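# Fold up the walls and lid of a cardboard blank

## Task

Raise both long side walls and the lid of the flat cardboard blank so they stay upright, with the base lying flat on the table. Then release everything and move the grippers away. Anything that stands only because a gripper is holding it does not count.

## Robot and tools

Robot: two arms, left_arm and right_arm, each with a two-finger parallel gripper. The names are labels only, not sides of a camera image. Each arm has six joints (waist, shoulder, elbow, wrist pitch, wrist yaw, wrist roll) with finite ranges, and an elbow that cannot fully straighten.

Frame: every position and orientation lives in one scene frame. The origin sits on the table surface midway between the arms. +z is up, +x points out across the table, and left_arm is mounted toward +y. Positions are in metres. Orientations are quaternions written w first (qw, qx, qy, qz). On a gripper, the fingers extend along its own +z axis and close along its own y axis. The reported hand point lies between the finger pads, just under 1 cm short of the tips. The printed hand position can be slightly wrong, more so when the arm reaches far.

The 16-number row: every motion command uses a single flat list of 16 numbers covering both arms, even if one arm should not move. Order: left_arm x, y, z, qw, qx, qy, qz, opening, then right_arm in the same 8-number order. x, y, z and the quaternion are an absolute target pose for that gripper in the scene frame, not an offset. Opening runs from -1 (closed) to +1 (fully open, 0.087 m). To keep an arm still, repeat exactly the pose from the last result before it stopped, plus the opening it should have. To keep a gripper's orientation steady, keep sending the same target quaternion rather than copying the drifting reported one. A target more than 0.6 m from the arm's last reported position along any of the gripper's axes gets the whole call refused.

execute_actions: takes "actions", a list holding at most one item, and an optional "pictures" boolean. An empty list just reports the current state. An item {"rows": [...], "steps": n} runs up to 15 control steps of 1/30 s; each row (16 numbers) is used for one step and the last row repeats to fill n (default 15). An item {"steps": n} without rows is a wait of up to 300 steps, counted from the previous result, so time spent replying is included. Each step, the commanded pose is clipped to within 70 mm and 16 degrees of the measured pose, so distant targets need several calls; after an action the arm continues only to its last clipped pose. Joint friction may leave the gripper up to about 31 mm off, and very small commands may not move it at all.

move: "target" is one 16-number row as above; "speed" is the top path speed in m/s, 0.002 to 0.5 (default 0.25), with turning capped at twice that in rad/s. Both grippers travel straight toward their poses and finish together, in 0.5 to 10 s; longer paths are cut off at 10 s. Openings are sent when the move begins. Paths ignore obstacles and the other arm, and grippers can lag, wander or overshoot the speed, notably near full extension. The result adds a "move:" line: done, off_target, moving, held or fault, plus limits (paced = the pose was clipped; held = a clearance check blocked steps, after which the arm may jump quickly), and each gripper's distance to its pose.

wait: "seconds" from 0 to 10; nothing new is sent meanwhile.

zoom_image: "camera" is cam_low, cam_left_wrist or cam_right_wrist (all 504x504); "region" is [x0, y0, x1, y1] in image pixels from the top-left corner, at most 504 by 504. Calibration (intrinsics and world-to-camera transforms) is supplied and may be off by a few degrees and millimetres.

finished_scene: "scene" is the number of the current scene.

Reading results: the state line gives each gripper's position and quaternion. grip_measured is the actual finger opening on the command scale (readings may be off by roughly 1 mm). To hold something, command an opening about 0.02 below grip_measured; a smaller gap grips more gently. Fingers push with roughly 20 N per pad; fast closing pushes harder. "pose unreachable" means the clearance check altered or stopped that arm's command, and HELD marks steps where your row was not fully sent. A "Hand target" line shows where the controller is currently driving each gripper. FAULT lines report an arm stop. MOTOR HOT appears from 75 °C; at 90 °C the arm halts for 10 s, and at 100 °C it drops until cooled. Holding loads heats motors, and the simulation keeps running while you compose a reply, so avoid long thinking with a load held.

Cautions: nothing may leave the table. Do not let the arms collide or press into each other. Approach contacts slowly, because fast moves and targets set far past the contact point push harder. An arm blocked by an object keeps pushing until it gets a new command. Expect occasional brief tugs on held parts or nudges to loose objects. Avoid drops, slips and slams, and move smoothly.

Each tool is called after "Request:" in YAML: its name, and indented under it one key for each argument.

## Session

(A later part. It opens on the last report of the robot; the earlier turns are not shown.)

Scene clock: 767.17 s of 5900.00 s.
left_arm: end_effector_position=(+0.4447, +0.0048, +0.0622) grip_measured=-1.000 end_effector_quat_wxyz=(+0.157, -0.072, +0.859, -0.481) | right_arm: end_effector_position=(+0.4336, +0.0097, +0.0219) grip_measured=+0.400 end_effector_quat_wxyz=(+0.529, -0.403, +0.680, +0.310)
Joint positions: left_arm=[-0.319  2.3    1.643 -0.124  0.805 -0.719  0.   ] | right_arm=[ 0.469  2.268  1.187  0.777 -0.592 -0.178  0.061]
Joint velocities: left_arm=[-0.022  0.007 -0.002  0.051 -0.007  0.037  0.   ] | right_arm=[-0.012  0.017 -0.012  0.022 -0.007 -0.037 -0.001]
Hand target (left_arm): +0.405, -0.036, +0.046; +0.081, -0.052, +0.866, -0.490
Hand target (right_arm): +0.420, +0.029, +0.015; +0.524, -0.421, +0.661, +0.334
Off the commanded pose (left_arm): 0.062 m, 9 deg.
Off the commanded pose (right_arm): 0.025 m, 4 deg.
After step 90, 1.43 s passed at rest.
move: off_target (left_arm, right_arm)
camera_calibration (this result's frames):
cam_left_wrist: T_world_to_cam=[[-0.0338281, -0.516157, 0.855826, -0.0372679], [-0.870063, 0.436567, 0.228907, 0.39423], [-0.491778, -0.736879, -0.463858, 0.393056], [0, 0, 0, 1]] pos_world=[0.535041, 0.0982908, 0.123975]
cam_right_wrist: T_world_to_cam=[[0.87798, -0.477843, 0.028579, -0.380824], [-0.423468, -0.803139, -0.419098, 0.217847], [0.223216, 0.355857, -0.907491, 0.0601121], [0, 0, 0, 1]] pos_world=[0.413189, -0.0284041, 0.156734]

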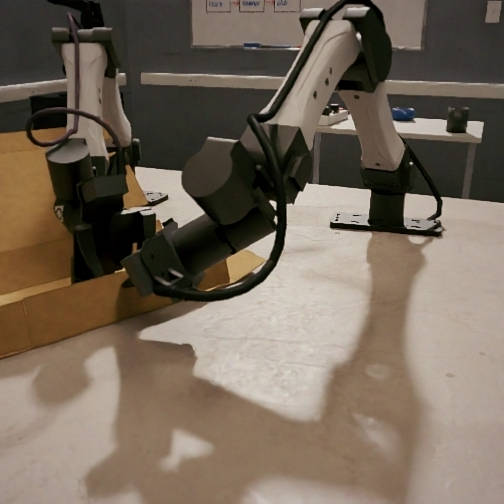

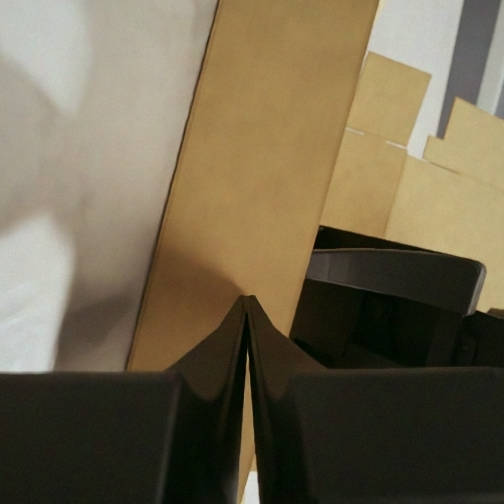

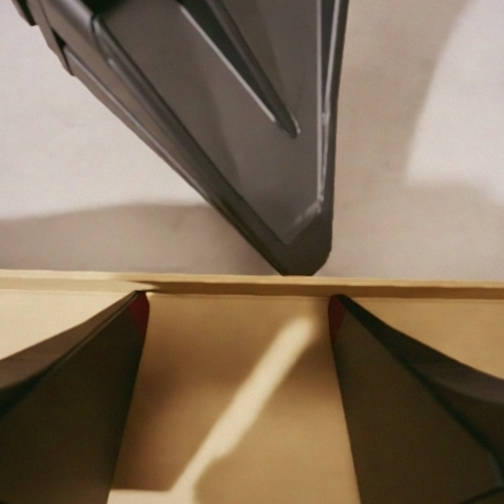

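Request:
move:
  target: [0.42,-0.07,0.05,0.08,-0.05,0.865,-0.49,-1,0.45,0.075,0.01,0.46,-0.45,0.71,0.29,0.4]
  speed: 0.04

Scene clock: 774.23 s of 5900.00 s.
left_arm: end_effector_position=(+0.4852, +0.0098, +0.0638) grip_measured=-1.000 end_effector_quat_wxyz=(+0.189, -0.101, +0.870, -0.445) | right_arm: end_effector_position=(+0.4760, +0.0201, +0.0234) grip_measured=+0.400 end_effector_quat_wxyz=(+0.473, -0.397, +0.747, +0.247)
Joint positions: left_arm=[-0.318  2.38   1.828 -0.213  0.692 -0.736  0.   ] | right_arm=[ 0.497  2.326  1.525  0.304 -0.439 -0.232  0.061]
Joint velocities: left_arm=[-0.007 -0.007  0.042  0.037 -0.022  0.037  0.   ] | right_arm=[-0.017  0.002  0.007 -0.022 -0.007  0.007 -0.   ]
Hand target (left_arm): +0.432, -0.047, +0.056; +0.085, -0.057, +0.866, -0.490
Hand target (right_arm): +0.446, +0.070, +0.012; +0.460, -0.448, +0.710, +0.290
Off the commanded pose (left_arm): 0.104 m, 15 deg; position clipped at the last step of the last action.
Off the commanded pose (right_arm): 0.062 m, 9 deg.
After step 90, 1.43 s passed at rest.
move: off_target (left_arm, right_arm); limits=paced
camera_calibration (this result's frames):
cam_left_wrist: T_world_to_cam=[[0.00026048, -0.574592, 0.81844, -0.0482823], [-0.909895, 0.339384, 0.238557, 0.446568], [-0.414838, -0.744756, -0.52273, 0.38387], [0, 0, 0, 1]] pos_world=[0.565586, 0.106589, 0.133644]
cam_right_wrist: T_world_to_cam=[[0.83158, -0.554671, 0.0285321, -0.389498], [-0.533622, -0.812158, -0.235897, 0.293064], [0.154018, 0.180942, -0.971359, 0.0862773], [0, 0, 0, 1]] pos_world=[0.466996, 0.00635951, 0.164052]

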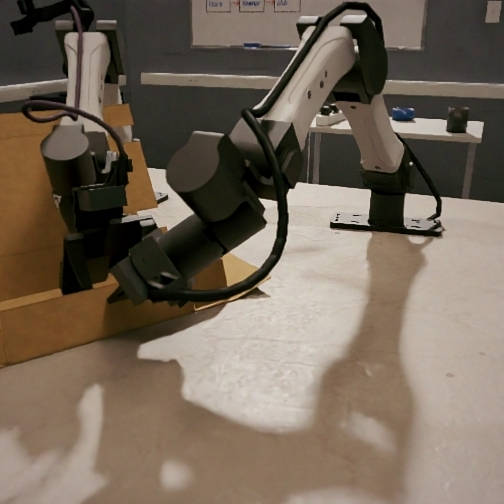

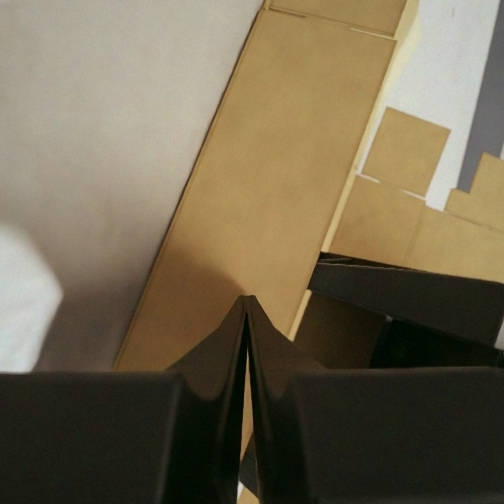

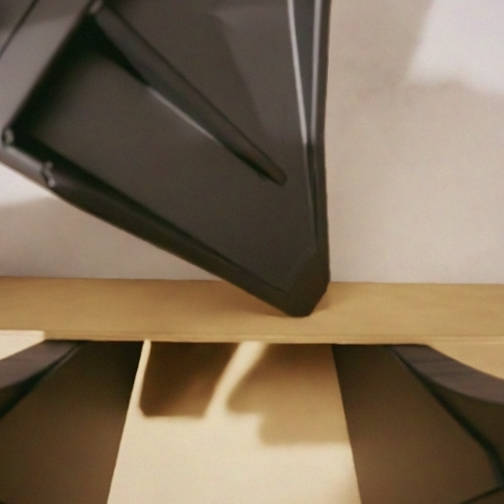

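Request:
move:
  target: [0.45,0.12,0.08,0.08,-0.05,0.865,-0.49,-1,0.47,0.01,0.01,0.46,-0.42,0.73,0.27,0.4]
  speed: 0.05

Request:
move:
  target: [0.35,0.3,0.15,0.08,-0.05,0.865,-0.49,-1,0.44,-0.02,0.08,0.46,-0.42,0.73,0.27,-1]
  speed: 0.1

Request:
move:
  target: [0.3,0.3,0.15,0.08,-0.05,0.865,-0.49,-1,0.2,-0.05,0.15,0.46,-0.2,0.83,0.2,-1]

Scene clock: 783.17 s of 5900.00 s.
left_arm: end_effector_position=(+0.4490, +0.1174, +0.0777) grip_measured=-1.000 end_effector_quat_wxyz=(+0.081, -0.053, +0.868, -0.488) | right_arm: end_effector_position=(+0.4738, +0.0178, +0.0281) grip_measured=+0.400 end_effector_quat_wxyz=(+0.472, -0.421, +0.725, +0.271)
Joint positions: left_arm=[-0.082  2.486  2.117 -0.896  1.005 -0.252  0.   ] | right_arm=[ 0.472  2.325  1.526  0.306 -0.536 -0.271  0.061]
Joint velocities: left_arm=[-0.007  0.002  0.012 -0.037  0.066  0.022  0.   ] | right_arm=[-0.017 -0.007 -0.022  0.007  0.11  -0.007 -0.   ]
Hand target (left_arm): +0.451, +0.121, +0.080; +0.083, -0.052, +0.866, -0.490
Hand target (right_arm): +0.470, +0.010, +0.010; +0.461, -0.421, +0.733, +0.271
Off the commanded pose (left_arm): 0.004 m, 1 deg.
Off the commanded pose (right_arm): 0.020 m, 1 deg.
After step 90, 2.80 s passed at rest.
move: off_target (right_arm)
camera_calibration (this result's frames):
cam_left_wrist: T_world_to_cam=[[0.00718476, -0.507875, 0.861401, -0.0120523], [-0.78599, 0.529675, 0.318848, 0.289629], [-0.618197, -0.679344, -0.395379, 0.53001], [0, 0, 0, 1]] pos_world=[0.555383, 0.200529, 0.127589]
cam_right_wrist: T_world_to_cam=[[0.871185, -0.490222, 0.0268025, -0.408939], [-0.46713, -0.844474, -0.262016, 0.26098], [0.15108, 0.215744, -0.964691, 0.092157], [0, 0, 0, 1]] pos_world=[0.464251, 0.0000377959, 0.168245]

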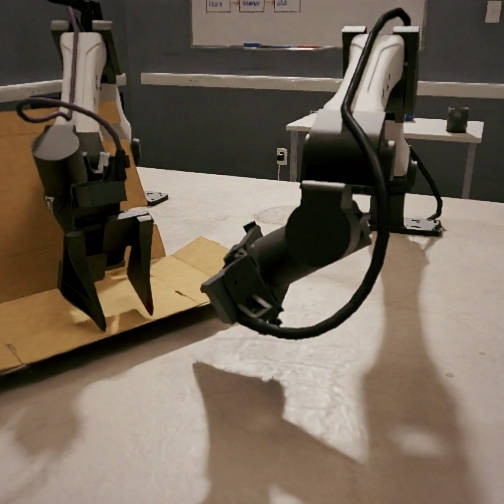

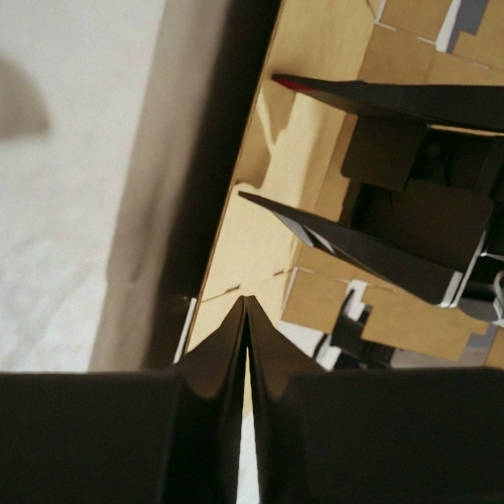

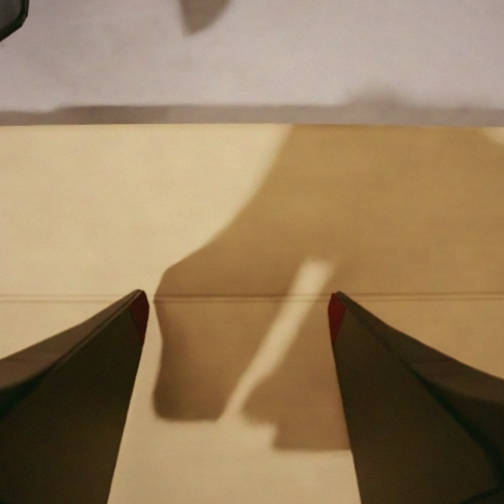

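Scene clock: 785.80 s of 5900.00 s.
left_arm: end_effector_position=(+0.3586, +0.3013, +0.1426) grip_measured=-1.000 end_effector_quat_wxyz=(+0.126, -0.076, +0.870, -0.471) | right_arm: end_effector_position=(+0.4410, -0.0128, +0.0743) grip_measured=-1.000 end_effector_quat_wxyz=(+0.460, -0.421, +0.733, +0.272)
Joint positions: left_arm=[ 0.351  2.334  2.13  -1.561  1.007  0.404  0.   ] | right_arm=[ 0.442  2.099  1.378  0.19  -0.563 -0.29   0.   ]
Joint velocities: left_arm=[ 0.002  0.002 -0.012  0.007 -0.154  0.037  0.   ] | right_arm=[ 0.007 -0.007 -0.002  0.022  0.037 -0.022  0.   ]
Hand target (left_arm): +0.352, +0.300, +0.148; +0.122, -0.076, +0.871, -0.471
Hand target (right_arm): +0.439, -0.019, +0.079; +0.461, -0.421, +0.732, +0.271
Off the commanded pose (left_arm): 0.011 m, 6 deg.
Off the commanded pose (right_arm): 0.009 m, 0 deg.
joint sent to its limit (left arm) — the command would take joint 4 (wrist pitch) past its lower limit, so that joint was sent only as far as its limit.
move: off_target (left_arm)
camera_calibration (this result's frames):
cam_left_wrist: T_world_to_cam=[[0.00616557, -0.534218, 0.845324, 0.0366391], [-0.844796, 0.449528, 0.290249, 0.149817], [-0.535054, -0.715916, -0.448533, 0.61348], [0, 0, 0, 1]] pos_world=[0.454583, 0.391426, 0.20071]
cam_right_wrist: T_world_to_cam=[[0.872306, -0.488855, 0.0101664, -0.395865], [-0.47266, -0.848367, -0.238464, 0.232534], [0.125199, 0.203209, -0.971098, 0.160053], [0, 0, 0, 1]] pos_world=[0.435186, -0.0287704, 0.214903]

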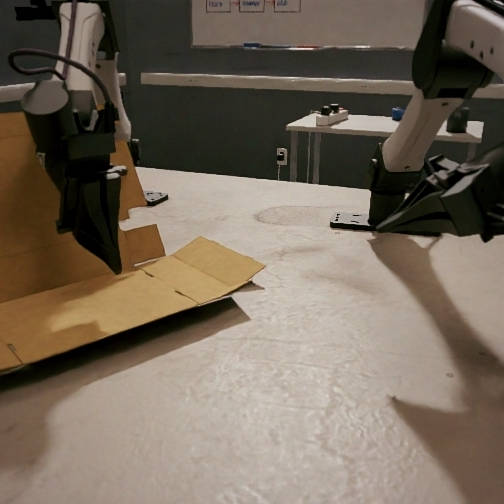

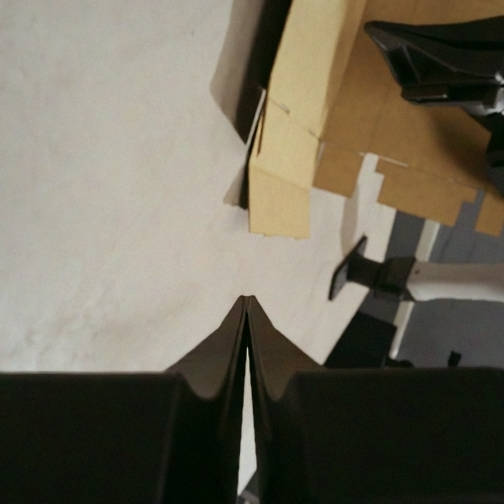

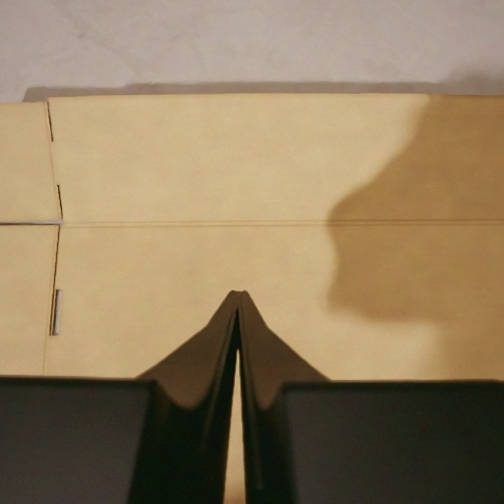

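Scene clock: 787.63 s of 5900.00 s.
left_arm: end_effector_position=(+0.3075, +0.2995, +0.1432) grip_measured=-1.000 end_effector_quat_wxyz=(+0.114, -0.071, +0.871, -0.472) | right_arm: end_effector_position=(+0.2019, -0.0489, +0.1424) grip_measured=-1.000 end_effector_quat_wxyz=(+0.462, -0.204, +0.840, +0.199)
Joint positions: left_arm=[ 0.4    2.175  1.86  -1.567  0.982  0.524  0.   ] | right_arm=[ 0.971  1.157  0.707 -0.087  0.266  0.325  0.   ]
Joint velocities: left_arm=[-0.007 -0.012 -0.012 -0.051  0.051 -0.051  0.   ] | right_arm=[-0.007  0.002  0.002 -0.022  0.095 -0.022  0.   ]
Hand target (left_arm): +0.301, +0.300, +0.148; +0.114, -0.073, +0.872, -0.471
Hand target (right_arm): +0.200, -0.047, +0.146; +0.463, -0.201, +0.839, +0.203
Off the commanded pose (left_arm): 0.010 m, 5 deg.
Off the commanded pose (right_arm): 0.008 m, 1 deg.
joint sent to its limit (left arm) — the command would take joint 4 (wrist pitch) past its lower limit, so that joint was sent only as far as its limit.
move: off_target (left_arm)
camera_calibration (this result's frames):
cam_left_wrist: T_world_to_cam=[[0.0101293, -0.53362, 0.845664, 0.0340748], [-0.830145, 0.466981, 0.304612, 0.0954904], [-0.557456, -0.705109, -0.438252, 0.587305], [0, 0, 0, 1]] pos_world=[0.406322, 0.387705, 0.199484]
cam_right_wrist: T_world_to_cam=[[0.538212, -0.833444, -0.125297, -0.135708], [-0.839987, -0.518291, -0.16061, 0.184388], [0.068919, 0.19169, -0.979033, 0.275373], [0, 0, 0, 1]] pos_world=[0.208945, -0.0703241, 0.28221]

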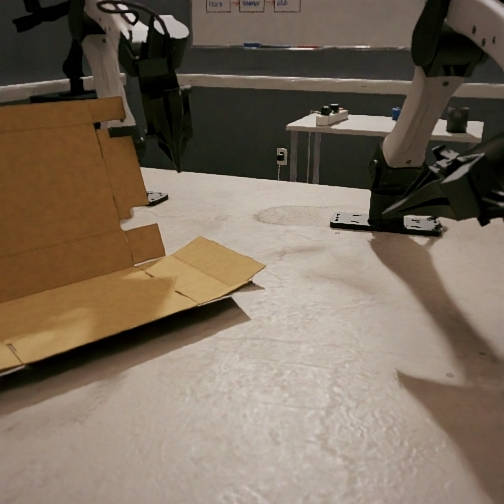

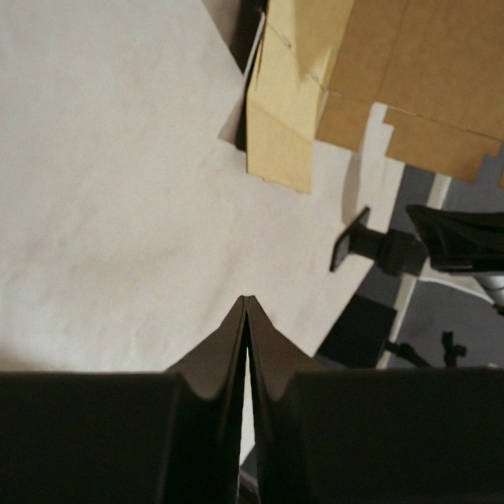

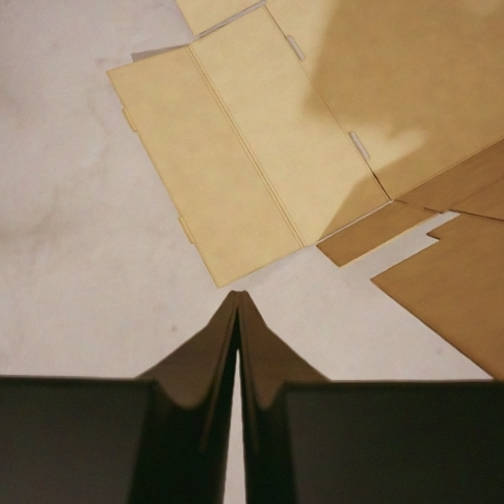

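Request:
move:
  target: [0.3,0.3,0.15,0.08,-0.05,0.865,-0.49,-1,0.44,-0.04,0.05,0.46,-0.3,0.8,0.2,0.4]
  speed: 0.15

Request:
move:
  target: [0.3,0.3,0.15,0.08,-0.05,0.865,-0.49,-1,0.44,-0.04,-0.02,0.46,-0.3,0.8,0.2,0.4]
  speed: 0.05

Request:
move:
  target: [0.3,0.3,0.15,0.08,-0.05,0.865,-0.49,-1,0.32,0.04,-0.02,0.46,-0.4,0.75,0.26,0.4]
  speed: 0.05

Scene clock: 803.33 s of 5900.00 s.
left_arm: end_effector_position=(+0.3075, +0.2995, +0.1432) grip_measured=-1.000 end_effector_quat_wxyz=(+0.114, -0.071, +0.871, -0.472) | right_arm: end_effector_position=(+0.4318, -0.0433, +0.0487) grip_measured=+0.400 end_effector_quat_wxyz=(+0.458, -0.301, +0.812, +0.201)
Joint positions: left_arm=[ 0.4    2.175  1.86  -1.567  0.982  0.524  0.   ] | right_arm=[ 0.474  2.029  1.204  0.28  -0.269 -0.101  0.061]
Joint velocities: left_arm=[-0.007 -0.002  0.017  0.051  0.051 -0.022  0.   ] | right_arm=[-0.007 -0.022 -0.007 -0.066 -0.095  0.007  0.001]
Hand target (left_arm): +0.300, +0.299, +0.149; +0.114, -0.073, +0.872, -0.471
Hand target (right_arm): +0.440, -0.043, +0.054; +0.466, -0.303, +0.807, +0.201
Off the commanded pose (left_arm): 0.010 m, 5 deg.
Off the commanded pose (right_arm): 0.009 m, 1 deg.
joint sent to its limit (left arm) — the command would take joint 4 (wrist pitch) past its lower limit, so that joint was sent only as far as its limit.
After step 90, 10.50 s passed at rest.
move: off_target (left_arm)
camera_calibration (this result's frames):
cam_left_wrist: T_world_to_cam=[[0.0101293, -0.53362, 0.845664, 0.0340748], [-0.830145, 0.466981, 0.304612, 0.0954904], [-0.557456, -0.705109, -0.438252, 0.587305], [0, 0, 0, 1]] pos_world=[0.406322, 0.387705, 0.199484]
cam_right_wrist: T_world_to_cam=[[0.68161, -0.731145, -0.0288789, -0.328671], [-0.725281, -0.669867, -0.158891, 0.309206], [0.0968275, 0.129247, -0.986874, 0.152354], [0, 0, 0, 1]] pos_world=[0.433534, -0.0528702, 0.189993]

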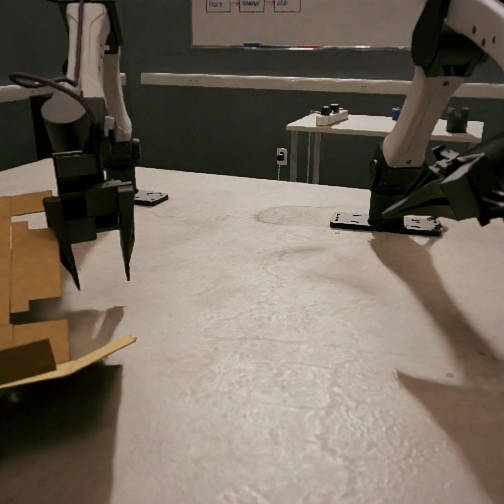

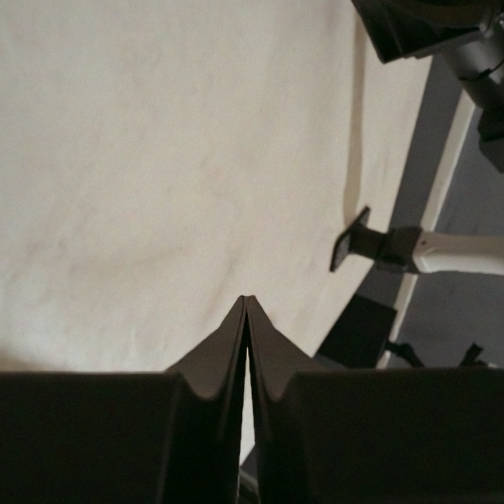

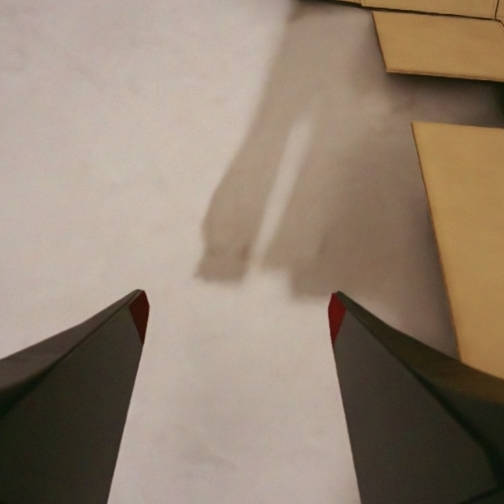

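Scene clock: 805.03 s of 5900.00 s.
left_arm: end_effector_position=(+0.3075, +0.2995, +0.1432) grip_measured=-1.000 end_effector_quat_wxyz=(+0.114, -0.071, +0.871, -0.472) | right_arm: end_effector_position=(+0.4545, -0.0314, +0.0204) grip_measured=+0.400 end_effector_quat_wxyz=(+0.504, -0.300, +0.783, +0.207)
Joint positions: left_arm=[ 0.4    2.175  1.86  -1.567  0.982  0.525  0.   ] | right_arm=[ 0.474  2.174  1.195  0.543 -0.272 -0.102  0.061]
Joint velocities: left_arm=[ 0.007 -0.002 -0.002  0.022 -0.051 -0.081  0.   ] | right_arm=[-0.017  0.017  0.002  0.081 -0.022 -0.066 -0.   ]
Hand target (left_arm): +0.300, +0.300, +0.149; +0.114, -0.072, +0.872, -0.471
Hand target (right_arm): +0.439, -0.040, -0.018; +0.464, -0.303, +0.807, +0.202
Off the commanded pose (left_arm): 0.010 m, 5 deg.
Off the commanded pose (right_arm): 0.044 m, 5 deg.
joint sent to its limit (left arm) — the command would take joint 4 (wrist pitch) past its lower limit, so that joint was sent only as far as its limit.
move: off_target (left_arm, right_arm)
camera_calibration (this result's frames):
cam_left_wrist: T_world_to_cam=[[0.00976159, -0.533708, 0.845613, 0.0342374], [-0.830144, 0.467117, 0.304404, 0.0954789], [-0.557463, -0.704952, -0.438495, 0.587295], [0, 0, 0, 1]] pos_world=[0.406322, 0.387688, 0.19951]
cam_right_wrist: T_world_to_cam=[[0.685521, -0.728051, 0.00177708, -0.338606], [-0.702344, -0.661955, -0.261781, 0.321034], [0.191766, 0.178208, -0.965126, 0.0786627], [0, 0, 0, 1]] pos_world=[0.442513, -0.0480311, 0.160562]

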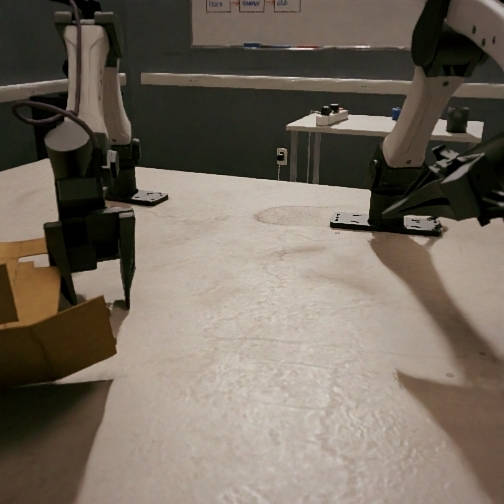

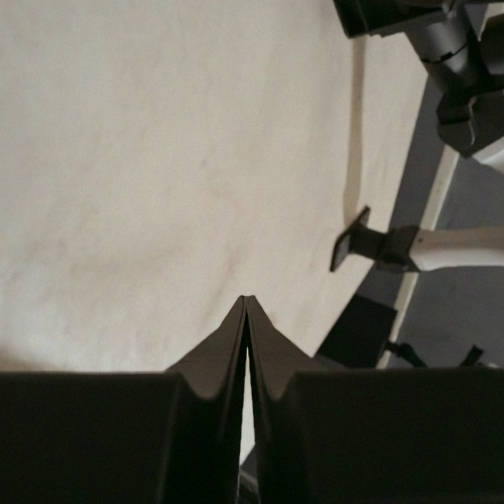

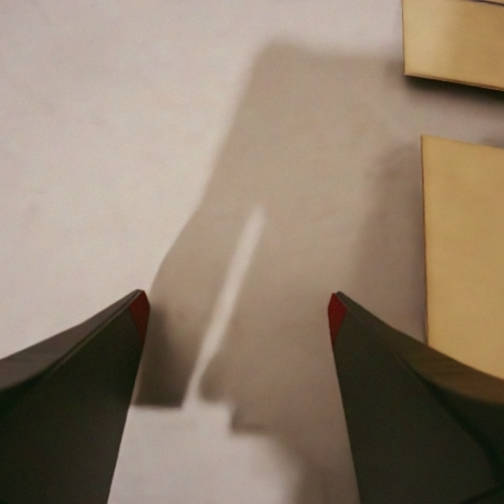

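Scene clock: 808.50 s of 5900.00 s.
left_arm: end_effector_position=(+0.3075, +0.2995, +0.1432) grip_measured=-1.000 end_effector_quat_wxyz=(+0.114, -0.071, +0.871, -0.472) | right_arm: end_effector_position=(+0.3603, +0.0432, +0.0188) grip_measured=+0.400 end_effector_quat_wxyz=(+0.527, -0.370, +0.724, +0.249)
Joint positions: left_arm=[ 0.4    2.175  1.86  -1.567  0.982  0.525  0.   ] | right_arm=[ 0.7    2.117  0.959  0.824 -0.219 -0.107  0.061]
Joint velocities: left_arm=[ 0.002  0.002 -0.017 -0.037 -0.022 -0.007  0.   ] | right_arm=[-0.002  0.002 -0.007 -0.051  0.037  0.022  0.001]
Hand target (left_arm): +0.300, +0.299, +0.149; +0.114, -0.073, +0.872, -0.471
Hand target (right_arm): +0.322, +0.041, -0.019; +0.460, -0.398, +0.750, +0.260
Off the commanded pose (left_arm): 0.010 m, 5 deg.
Off the commanded pose (right_arm): 0.056 m, 9 deg.
joint sent to its limit (left arm) — the command would take joint 4 (wrist pitch) past its lower limit, so that joint was sent only as far as its limit.
move: off_target (left_arm, right_arm)
camera_calibration (this result's frames):
cam_left_wrist: T_world_to_cam=[[0.00976159, -0.533708, 0.845613, 0.0342374], [-0.830144, 0.467117, 0.304404, 0.0954789], [-0.557463, -0.704952, -0.438495, 0.587295], [0, 0, 0, 1]] pos_world=[0.406322, 0.387688, 0.19951]
cam_right_wrist: T_world_to_cam=[[0.800996, -0.596283, 0.0534064, -0.26797], [-0.544414, -0.762609, -0.349344, 0.252879], [0.249036, 0.250748, -0.935471, 0.0575119], [0, 0, 0, 1]] pos_world=[0.337992, 0.0186406, 0.156454]

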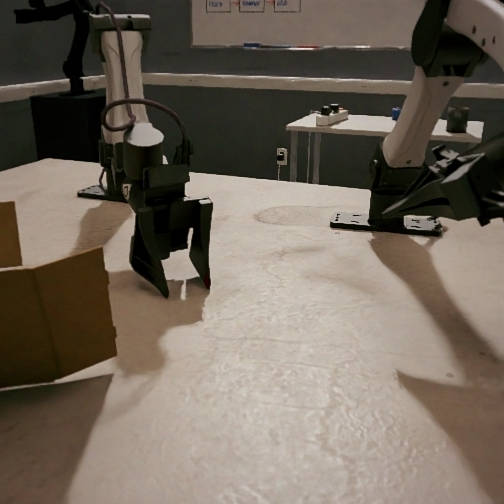

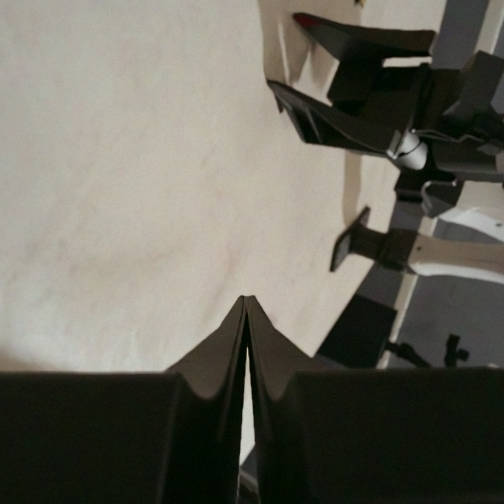

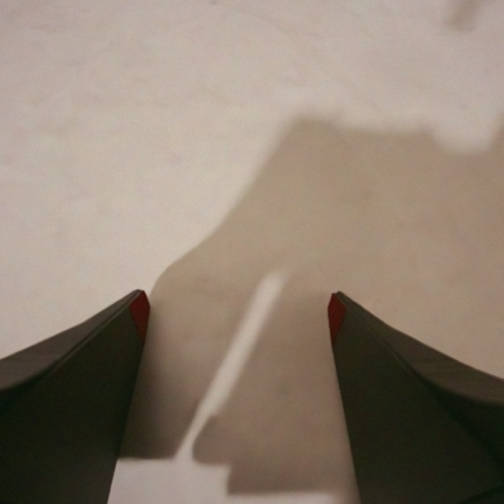

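I knocked it over/away. Look from above.

Request:
move:
  target: [0.3,0.3,0.15,0.08,-0.05,0.865,-0.49,-1,0.3,0.0,0.25,0.5,-0.2,0.82,0.15,-1]

Request:
move:
  target: [0.3,0.3,0.15,0.08,-0.05,0.865,-0.49,-1,0.4,-0.17,0.42,0.56,0,0.83,0,-1]

Scene clock: 813.23 s of 5900.00 s.
left_arm: end_effector_position=(+0.3075, +0.2995, +0.1431) grip_measured=-1.000 end_effector_quat_wxyz=(+0.114, -0.071, +0.871, -0.472) | right_arm: end_effector_position=(+0.2983, -0.0061, +0.2416) grip_measured=-1.000 end_effector_quat_wxyz=(+0.501, -0.204, +0.828, +0.148)
Joint positions: left_arm=[ 0.4    2.175  1.86  -1.567  0.982  0.525  0.   ] | right_arm=[ 0.87   1.502  1.329 -0.321  0.288  0.197  0.   ]
Joint velocities: left_arm=[-0.017 -0.017 -0.007 -0.022 -0.051 -0.022  0.   ] | right_arm=[-0.017  0.002 -0.012  0.007  0.007  0.051  0.   ]
Hand target (left_arm): +0.300, +0.300, +0.149; +0.114, -0.072, +0.872, -0.471
Hand target (right_arm): +0.298, -0.001, +0.248; +0.504, -0.201, +0.826, +0.152
Off the commanded pose (left_arm): 0.010 m, 5 deg.
Off the commanded pose (right_arm): 0.011 m, 1 deg.
joint sent to its limit (left arm) — the command would take joint 4 (wrist pitch) past its lower limit, so that joint was sent only as far as its limit.
move: off_target (left_arm, right_arm)
camera_calibration (this result's frames):
cam_left_wrist: T_world_to_cam=[[0.00939388, -0.533795, 0.845562, 0.0343999], [-0.830144, 0.467254, 0.304196, 0.0954675], [-0.55747, -0.704795, -0.438738, 0.587285], [0, 0, 0, 1]] pos_world=[0.406322, 0.387671, 0.199536]
cam_right_wrist: T_world_to_cam=[[0.495171, -0.868608, -0.0180637, -0.152745], [-0.851298, -0.480942, -0.209728, 0.318954], [0.173484, 0.119229, -0.977593, 0.325655], [0, 0, 0, 1]] pos_world=[0.290664, -0.0181044, 0.382493]

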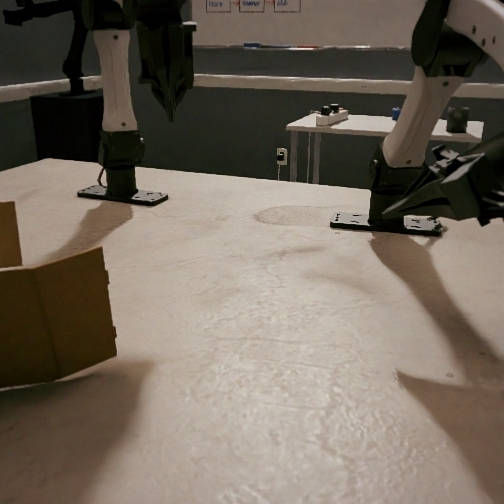

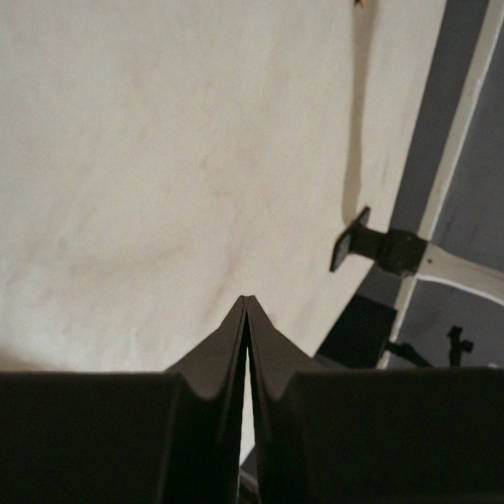

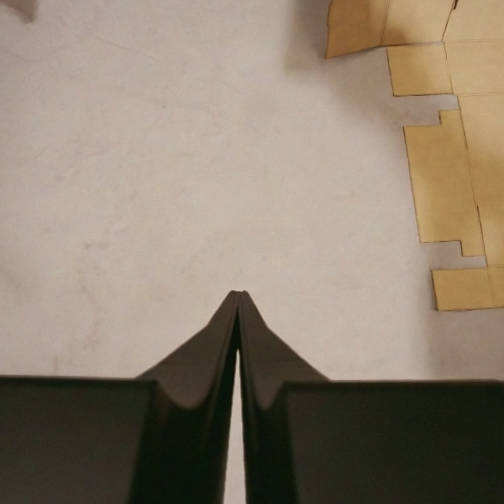

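Scene clock: 815.07 s of 5900.00 s.
left_arm: end_effector_position=(+0.3075, +0.2995, +0.1431) grip_measured=-1.000 end_effector_quat_wxyz=(+0.114, -0.071, +0.871, -0.472) | right_arm: end_effector_position=(+0.3927, -0.1674, +0.4177) grip_measured=-1.000 end_effector_quat_wxyz=(+0.559, -0.005, +0.829, +0.005)
Joint positions: left_arm=[ 0.4    2.175  1.86  -1.567  0.982  0.525  0.   ] | right_arm=[ 0.509  1.751  2.303 -0.979  0.439  0.194  0.   ]
Joint velocities: left_arm=[0.002 0.007 0.017 0.007 0.022 0.022 0.   ] | right_arm=[-0.007 -0.007  0.002 -0.11  -0.007  0.037  0.   ]
Hand target (left_arm): +0.300, +0.299, +0.149; +0.114, -0.073, +0.872, -0.471
Hand target (right_arm): +0.396, -0.171, +0.420; +0.561, -0.001, +0.828, -0.000
Off the commanded pose (left_arm): 0.010 m, 5 deg.
Off the commanded pose (right_arm): 0.008 m, 1 deg.
joint sent to its limit (left arm) — the command would take joint 4 (wrist pitch) past its lower limit, so that joint was sent only as far as its limit.
move: off_target (left_arm)
camera_calibration (this result's frames):
cam_left_wrist: T_world_to_cam=[[0.00939388, -0.533795, 0.845562, 0.0343999], [-0.830144, 0.467254, 0.304196, 0.0954675], [-0.55747, -0.704795, -0.438738, 0.587285], [0, 0, 0, 1]] pos_world=[0.406322, 0.387671, 0.199536]
cam_right_wrist: T_world_to_cam=[[0.0226267, -0.999533, 0.0205421, -0.188944], [-0.955174, -0.0276801, -0.294748, 0.510859], [0.295179, -0.0129521, -0.955354, 0.421469], [0, 0, 0, 1]] pos_world=[0.367826, -0.169257, 0.557108]

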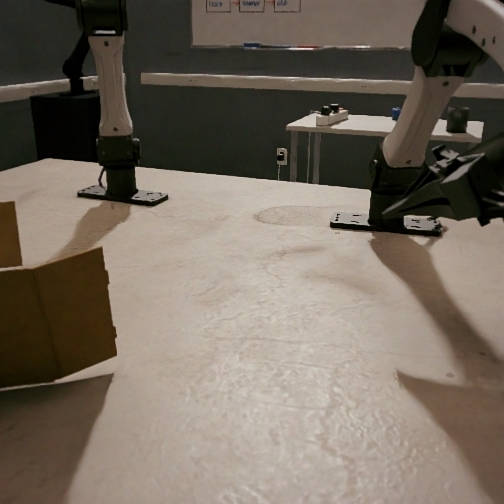

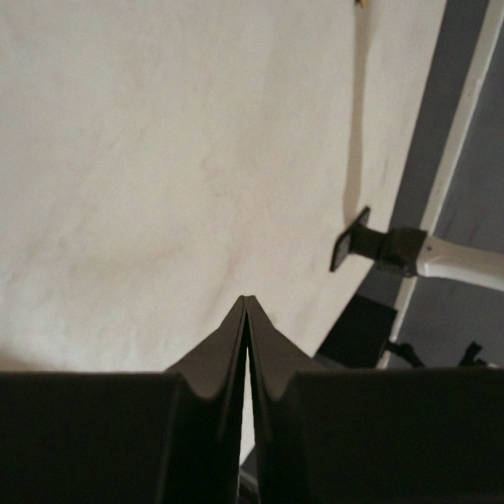

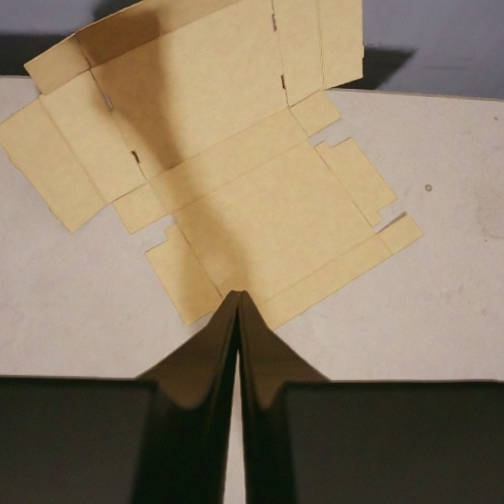

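Request:
move:
  target: [0.3,0.3,0.15,0.08,-0.05,0.865,-0.49,-1,0.5,-0.245,0.06,0.3,0,0.95,0,-1]

Request:
move:
  target: [0.3,0.3,0.15,0.08,-0.05,0.865,-0.49,-1,0.5,-0.245,-0.015,0.3,0,0.95,0,-1]
  speed: 0.05

Request:
move:
  target: [0.3,0.3,0.15,0.08,-0.05,0.865,-0.49,-1,0.3,-0.25,-0.015,0.3,0,0.95,0,-1]
  speed: 0.05

Scene clock: 825.17 s of 5900.00 s.
left_arm: end_effector_position=(+0.3075, +0.2995, +0.1431) grip_measured=-1.000 end_effector_quat_wxyz=(+0.114, -0.071, +0.871, -0.472) | right_arm: end_effector_position=(+0.4906, -0.2441, +0.0486) grip_measured=-1.000 end_effector_quat_wxyz=(+0.282, +0.003, +0.959, -0.005)
Joint positions: left_arm=[ 0.4    2.175  1.86  -1.567  0.982  0.525  0.   ] | right_arm=[ 0.178  2.213  1.799 -0.593  0.097  0.139  0.   ]
Joint velocities: left_arm=[-0.007  0.007 -0.007 -0.007 -0.007  0.022  0.   ] | right_arm=[-0.017 -0.007 -0.007  0.022  0.022  0.022  0.   ]
Hand target (left_arm): +0.300, +0.299, +0.149; +0.114, -0.073, +0.872, -0.471
Hand target (right_arm): +0.501, -0.245, +0.062; +0.302, +0.002, +0.953, -0.000
Off the commanded pose (left_arm): 0.010 m, 5 deg.
Off the commanded pose (right_arm): 0.015 m, 2 deg.
joint sent to its limit (left arm) — the command would take joint 4 (wrist pitch) past its lower limit, so that joint was sent only as far as its limit.
After step 90, 4.97 s passed at rest.
move: off_target (left_arm, right_arm)
camera_calibration (this result's frames):
cam_left_wrist: T_world_to_cam=[[0.00939388, -0.533795, 0.845562, 0.0343999], [-0.830144, 0.467254, 0.304196, 0.0954675], [-0.55747, -0.704795, -0.438738, 0.587285], [0, 0, 0, 1]] pos_world=[0.406322, 0.387671, 0.199536]
cam_right_wrist: T_world_to_cam=[[0.0113827, -0.999719, 0.0208081, -0.254754], [-0.950441, -0.00435111, 0.310873, 0.46735], [-0.310695, -0.0233154, -0.950224, 0.333482], [0, 0, 0, 1]] pos_world=[0.5507, -0.244874, 0.176897]

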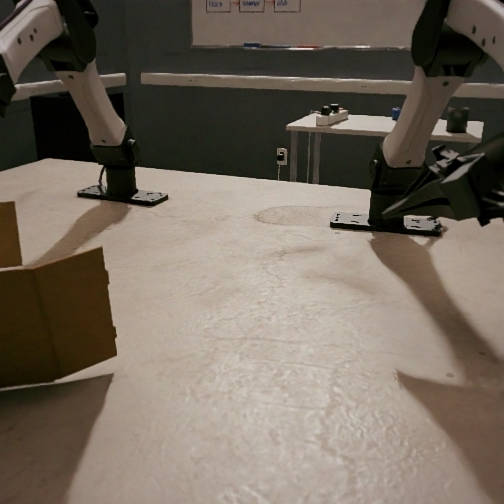

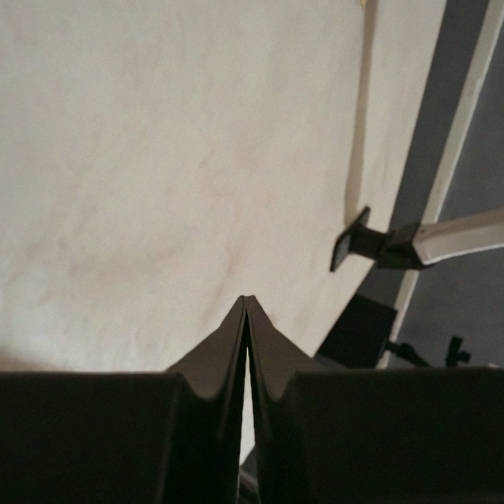

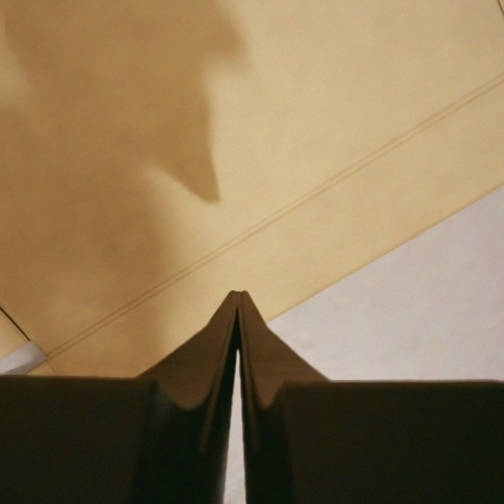

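Scene clock: 826.83 s of 5900.00 s.
left_arm: end_effector_position=(+0.3075, +0.2995, +0.1431) grip_measured=-1.000 end_effector_quat_wxyz=(+0.114, -0.071, +0.871, -0.472) | right_arm: end_effector_position=(+0.5119, -0.2409, +0.0209) grip_measured=-1.000 end_effector_quat_wxyz=(+0.334, +0.004, +0.943, +0.003)
Joint positions: left_arm=[ 0.4    2.175  1.86  -1.567  0.982  0.525  0.   ] | right_arm=[ 0.178  2.239  1.678 -0.335  0.097  0.134  0.   ]
Joint velocities: left_arm=[-0.017  0.002 -0.012  0.051 -0.007 -0.022  0.   ] | right_arm=[ 0.007 -0.007 -0.012 -0.037 -0.037 -0.007  0.   ]
Hand target (left_arm): +0.300, +0.299, +0.149; +0.114, -0.073, +0.872, -0.471
Hand target (right_arm): +0.499, -0.245, -0.014; +0.301, +0.000, +0.954, +0.000
Off the commanded pose (left_arm): 0.010 m, 5 deg.
Off the commanded pose (right_arm): 0.038 m, 4 deg.
joint sent to its limit (left arm) — the command would take joint 4 (wrist pitch) past its lower limit, so that joint was sent only as far as its limit.
move: off_target (left_arm, right_arm)
camera_calibration (this result's frames):
cam_left_wrist: T_world_to_cam=[[0.00939388, -0.533795, 0.845562, 0.0343999], [-0.830144, 0.467254, 0.304196, 0.0954675], [-0.55747, -0.704795, -0.438738, 0.587285], [0, 0, 0, 1]] pos_world=[0.406322, 0.387671, 0.199536]
cam_right_wrist: T_world_to_cam=[[0.0141596, -0.999871, 0.00758991, -0.25238], [-0.978693, -0.0123039, 0.204962, 0.51097], [-0.204842, -0.0103304, -0.978741, 0.263349], [0, 0, 0, 1]] pos_world=[0.557601, -0.24334, 0.154936]

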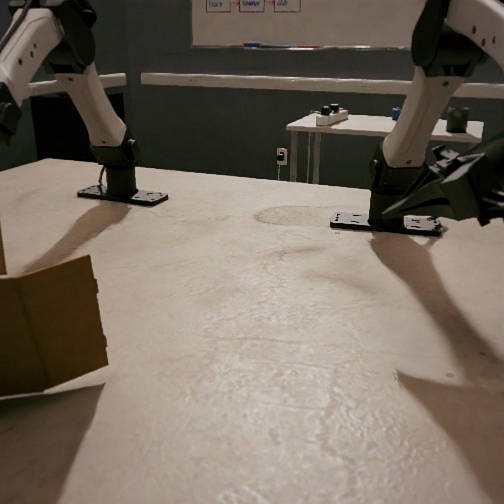

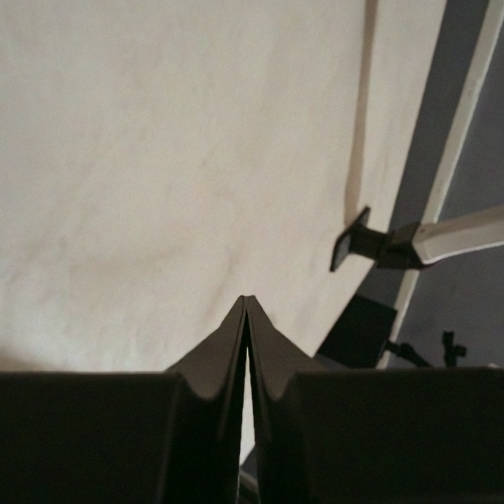

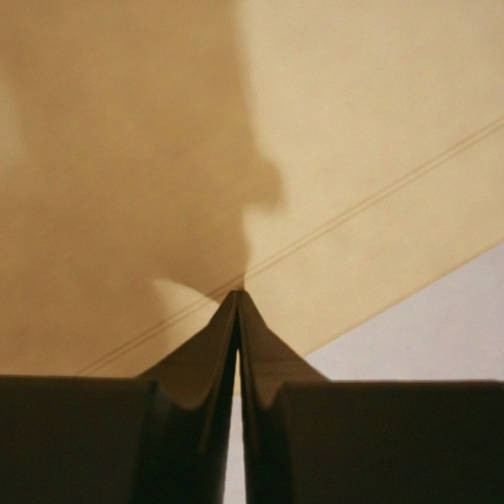

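Scene clock: 831.43 s of 5900.00 s.
left_arm: end_effector_position=(+0.3075, +0.2995, +0.1431) grip_measured=-1.000 end_effector_quat_wxyz=(+0.114, -0.071, +0.871, -0.472) | right_arm: end_effector_position=(+0.3443, -0.2438, +0.0154) grip_measured=-1.000 end_effector_quat_wxyz=(+0.374, +0.010, +0.927, +0.009)
Joint positions: left_arm=[ 0.4    2.175  1.86  -1.567  0.982  0.525  0.   ] | right_arm=[0.262 1.641 0.753 0.071 0.16  0.204 0.   ]
Joint velocities: left_arm=[ 0.012 -0.002  0.017  0.051  0.066 -0.007  0.   ] | right_arm=[ 0.002 -0.022  0.002 -0.007 -0.081 -0.051  0.   ]
Hand target (left_arm): +0.300, +0.299, +0.149; +0.114, -0.073, +0.872, -0.471
Hand target (right_arm): +0.302, -0.247, -0.016; +0.302, +0.001, +0.953, -0.000
Off the commanded pose (left_arm): 0.010 m, 5 deg.
Off the commanded pose (right_arm): 0.054 m, 9 deg.
joint sent to its limit (left arm) — the command would take joint 4 (wrist pitch) past its lower limit, so that joint was sent only as far as its limit.
move: off_target (left_arm, right_arm)
camera_calibration (this result's frames):
cam_left_wrist: T_world_to_cam=[[0.00939388, -0.533795, 0.845562, 0.0343999], [-0.830144, 0.467254, 0.304196, 0.0954675], [-0.55747, -0.704795, -0.438738, 0.587285], [0, 0, 0, 1]] pos_world=[0.406322, 0.387671, 0.199536]
cam_right_wrist: T_world_to_cam=[[0.00523745, -0.999959, -0.00740837, -0.249617], [-0.992799, -0.00608632, 0.11964, 0.355718], [-0.11968, 0.00672841, -0.99279, 0.198686], [0, 0, 0, 1]] pos_world=[0.378242, -0.248779, 0.152846]

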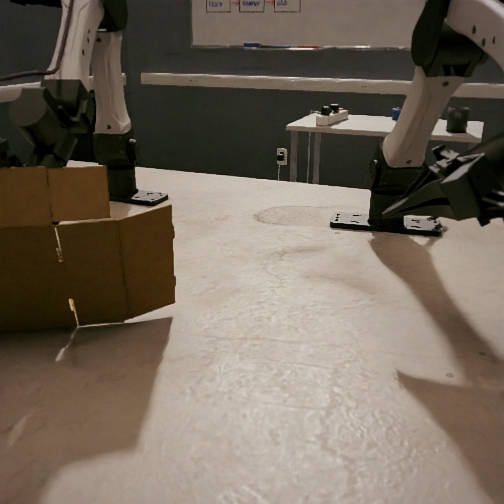

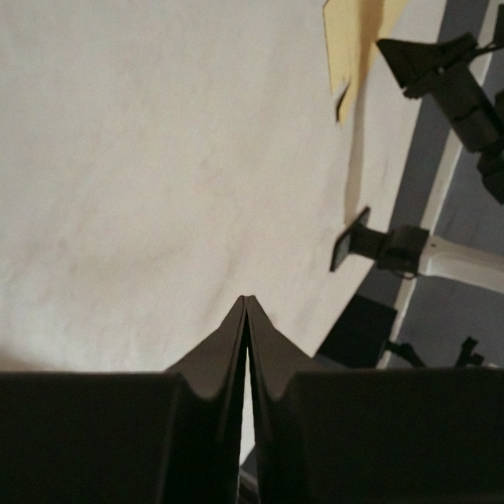

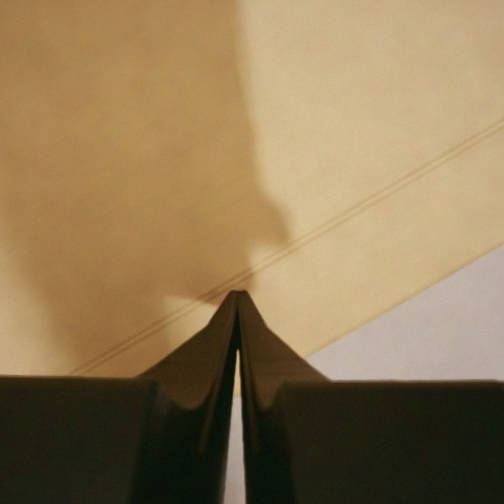

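Request:
move:
  target: [0.3,0.3,0.15,0.08,-0.05,0.865,-0.49,-1,0.3,-0.22,-0.02,0.26,-0.475,0.823,0.15,-1]
  speed: 0.1

Scene clock: 842.13 s of 5900.00 s.
left_arm: end_effector_position=(+0.3075, +0.2995, +0.1431) grip_measured=-1.000 end_effector_quat_wxyz=(+0.114, -0.071, +0.871, -0.472) | right_arm: end_effector_position=(+0.3346, -0.2231, +0.0153) grip_measured=-1.000 end_effector_quat_wxyz=(+0.331, -0.477, +0.807, +0.102)
Joint positions: left_arm=[ 0.4    2.175  1.86  -1.567  0.982  0.525  0.   ] | right_arm=[ 0.146  1.692  0.87  -0.172 -0.435 -0.809  0.   ]
Joint velocities: left_arm=[-0.017 -0.017 -0.002 -0.037 -0.037 -0.007  0.   ] | right_arm=[-0.007 -0.002 -0.002 -0.095  0.007 -0.022  0.   ]
Hand target (left_arm): +0.300, +0.300, +0.149; +0.114, -0.072, +0.872, -0.471
Hand target (right_arm): +0.300, -0.220, -0.015; +0.263, -0.474, +0.827, +0.149
Off the commanded pose (left_arm): 0.010 m, 5 deg.
Off the commanded pose (right_arm): 0.050 m, 10 deg.
joint sent to its limit (left arm) — the command would take joint 4 (wrist pitch) past its lower limit, so that joint was sent only as far as its limit.
After step 90, 1.93 s passed at rest.
move: off_target (left_arm, right_arm)
camera_calibration (this result's frames):
cam_left_wrist: T_world_to_cam=[[0.00902617, -0.533883, 0.84551, 0.0345624], [-0.830143, 0.46739, 0.303988, 0.095456], [-0.557477, -0.704639, -0.438981, 0.587275], [0, 0, 0, 1]] pos_world=[0.406323, 0.387654, 0.199562]
cam_right_wrist: T_world_to_cam=[[0.846291, -0.505772, 0.167289, -0.40267], [-0.531142, -0.82526, 0.191925, 0.00791247], [0.0409867, -0.251279, -0.967047, 0.085587], [0, 0, 0, 1]] pos_world=[0.34147, -0.175623, 0.14861]

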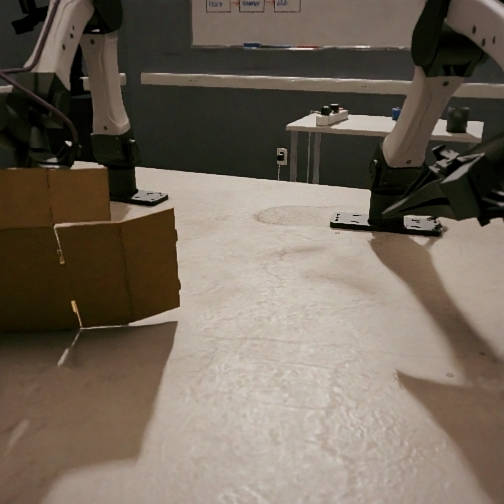

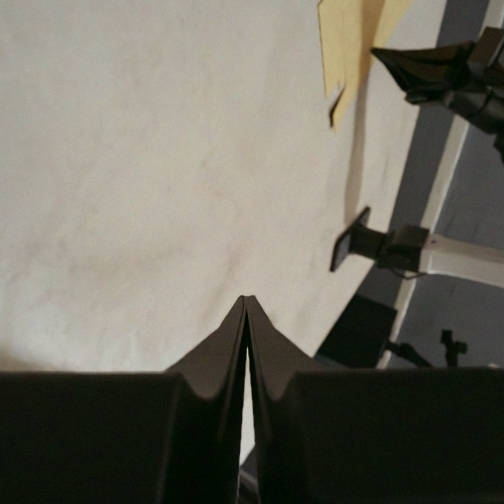

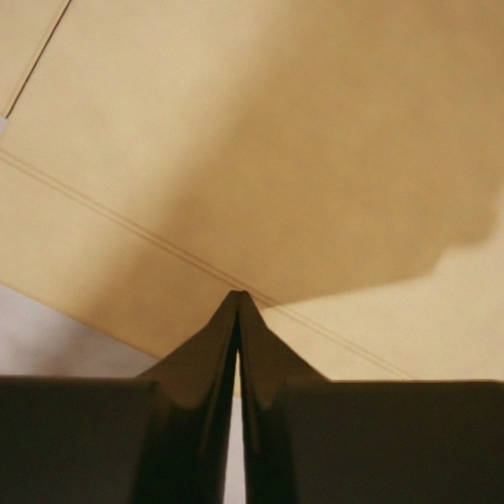

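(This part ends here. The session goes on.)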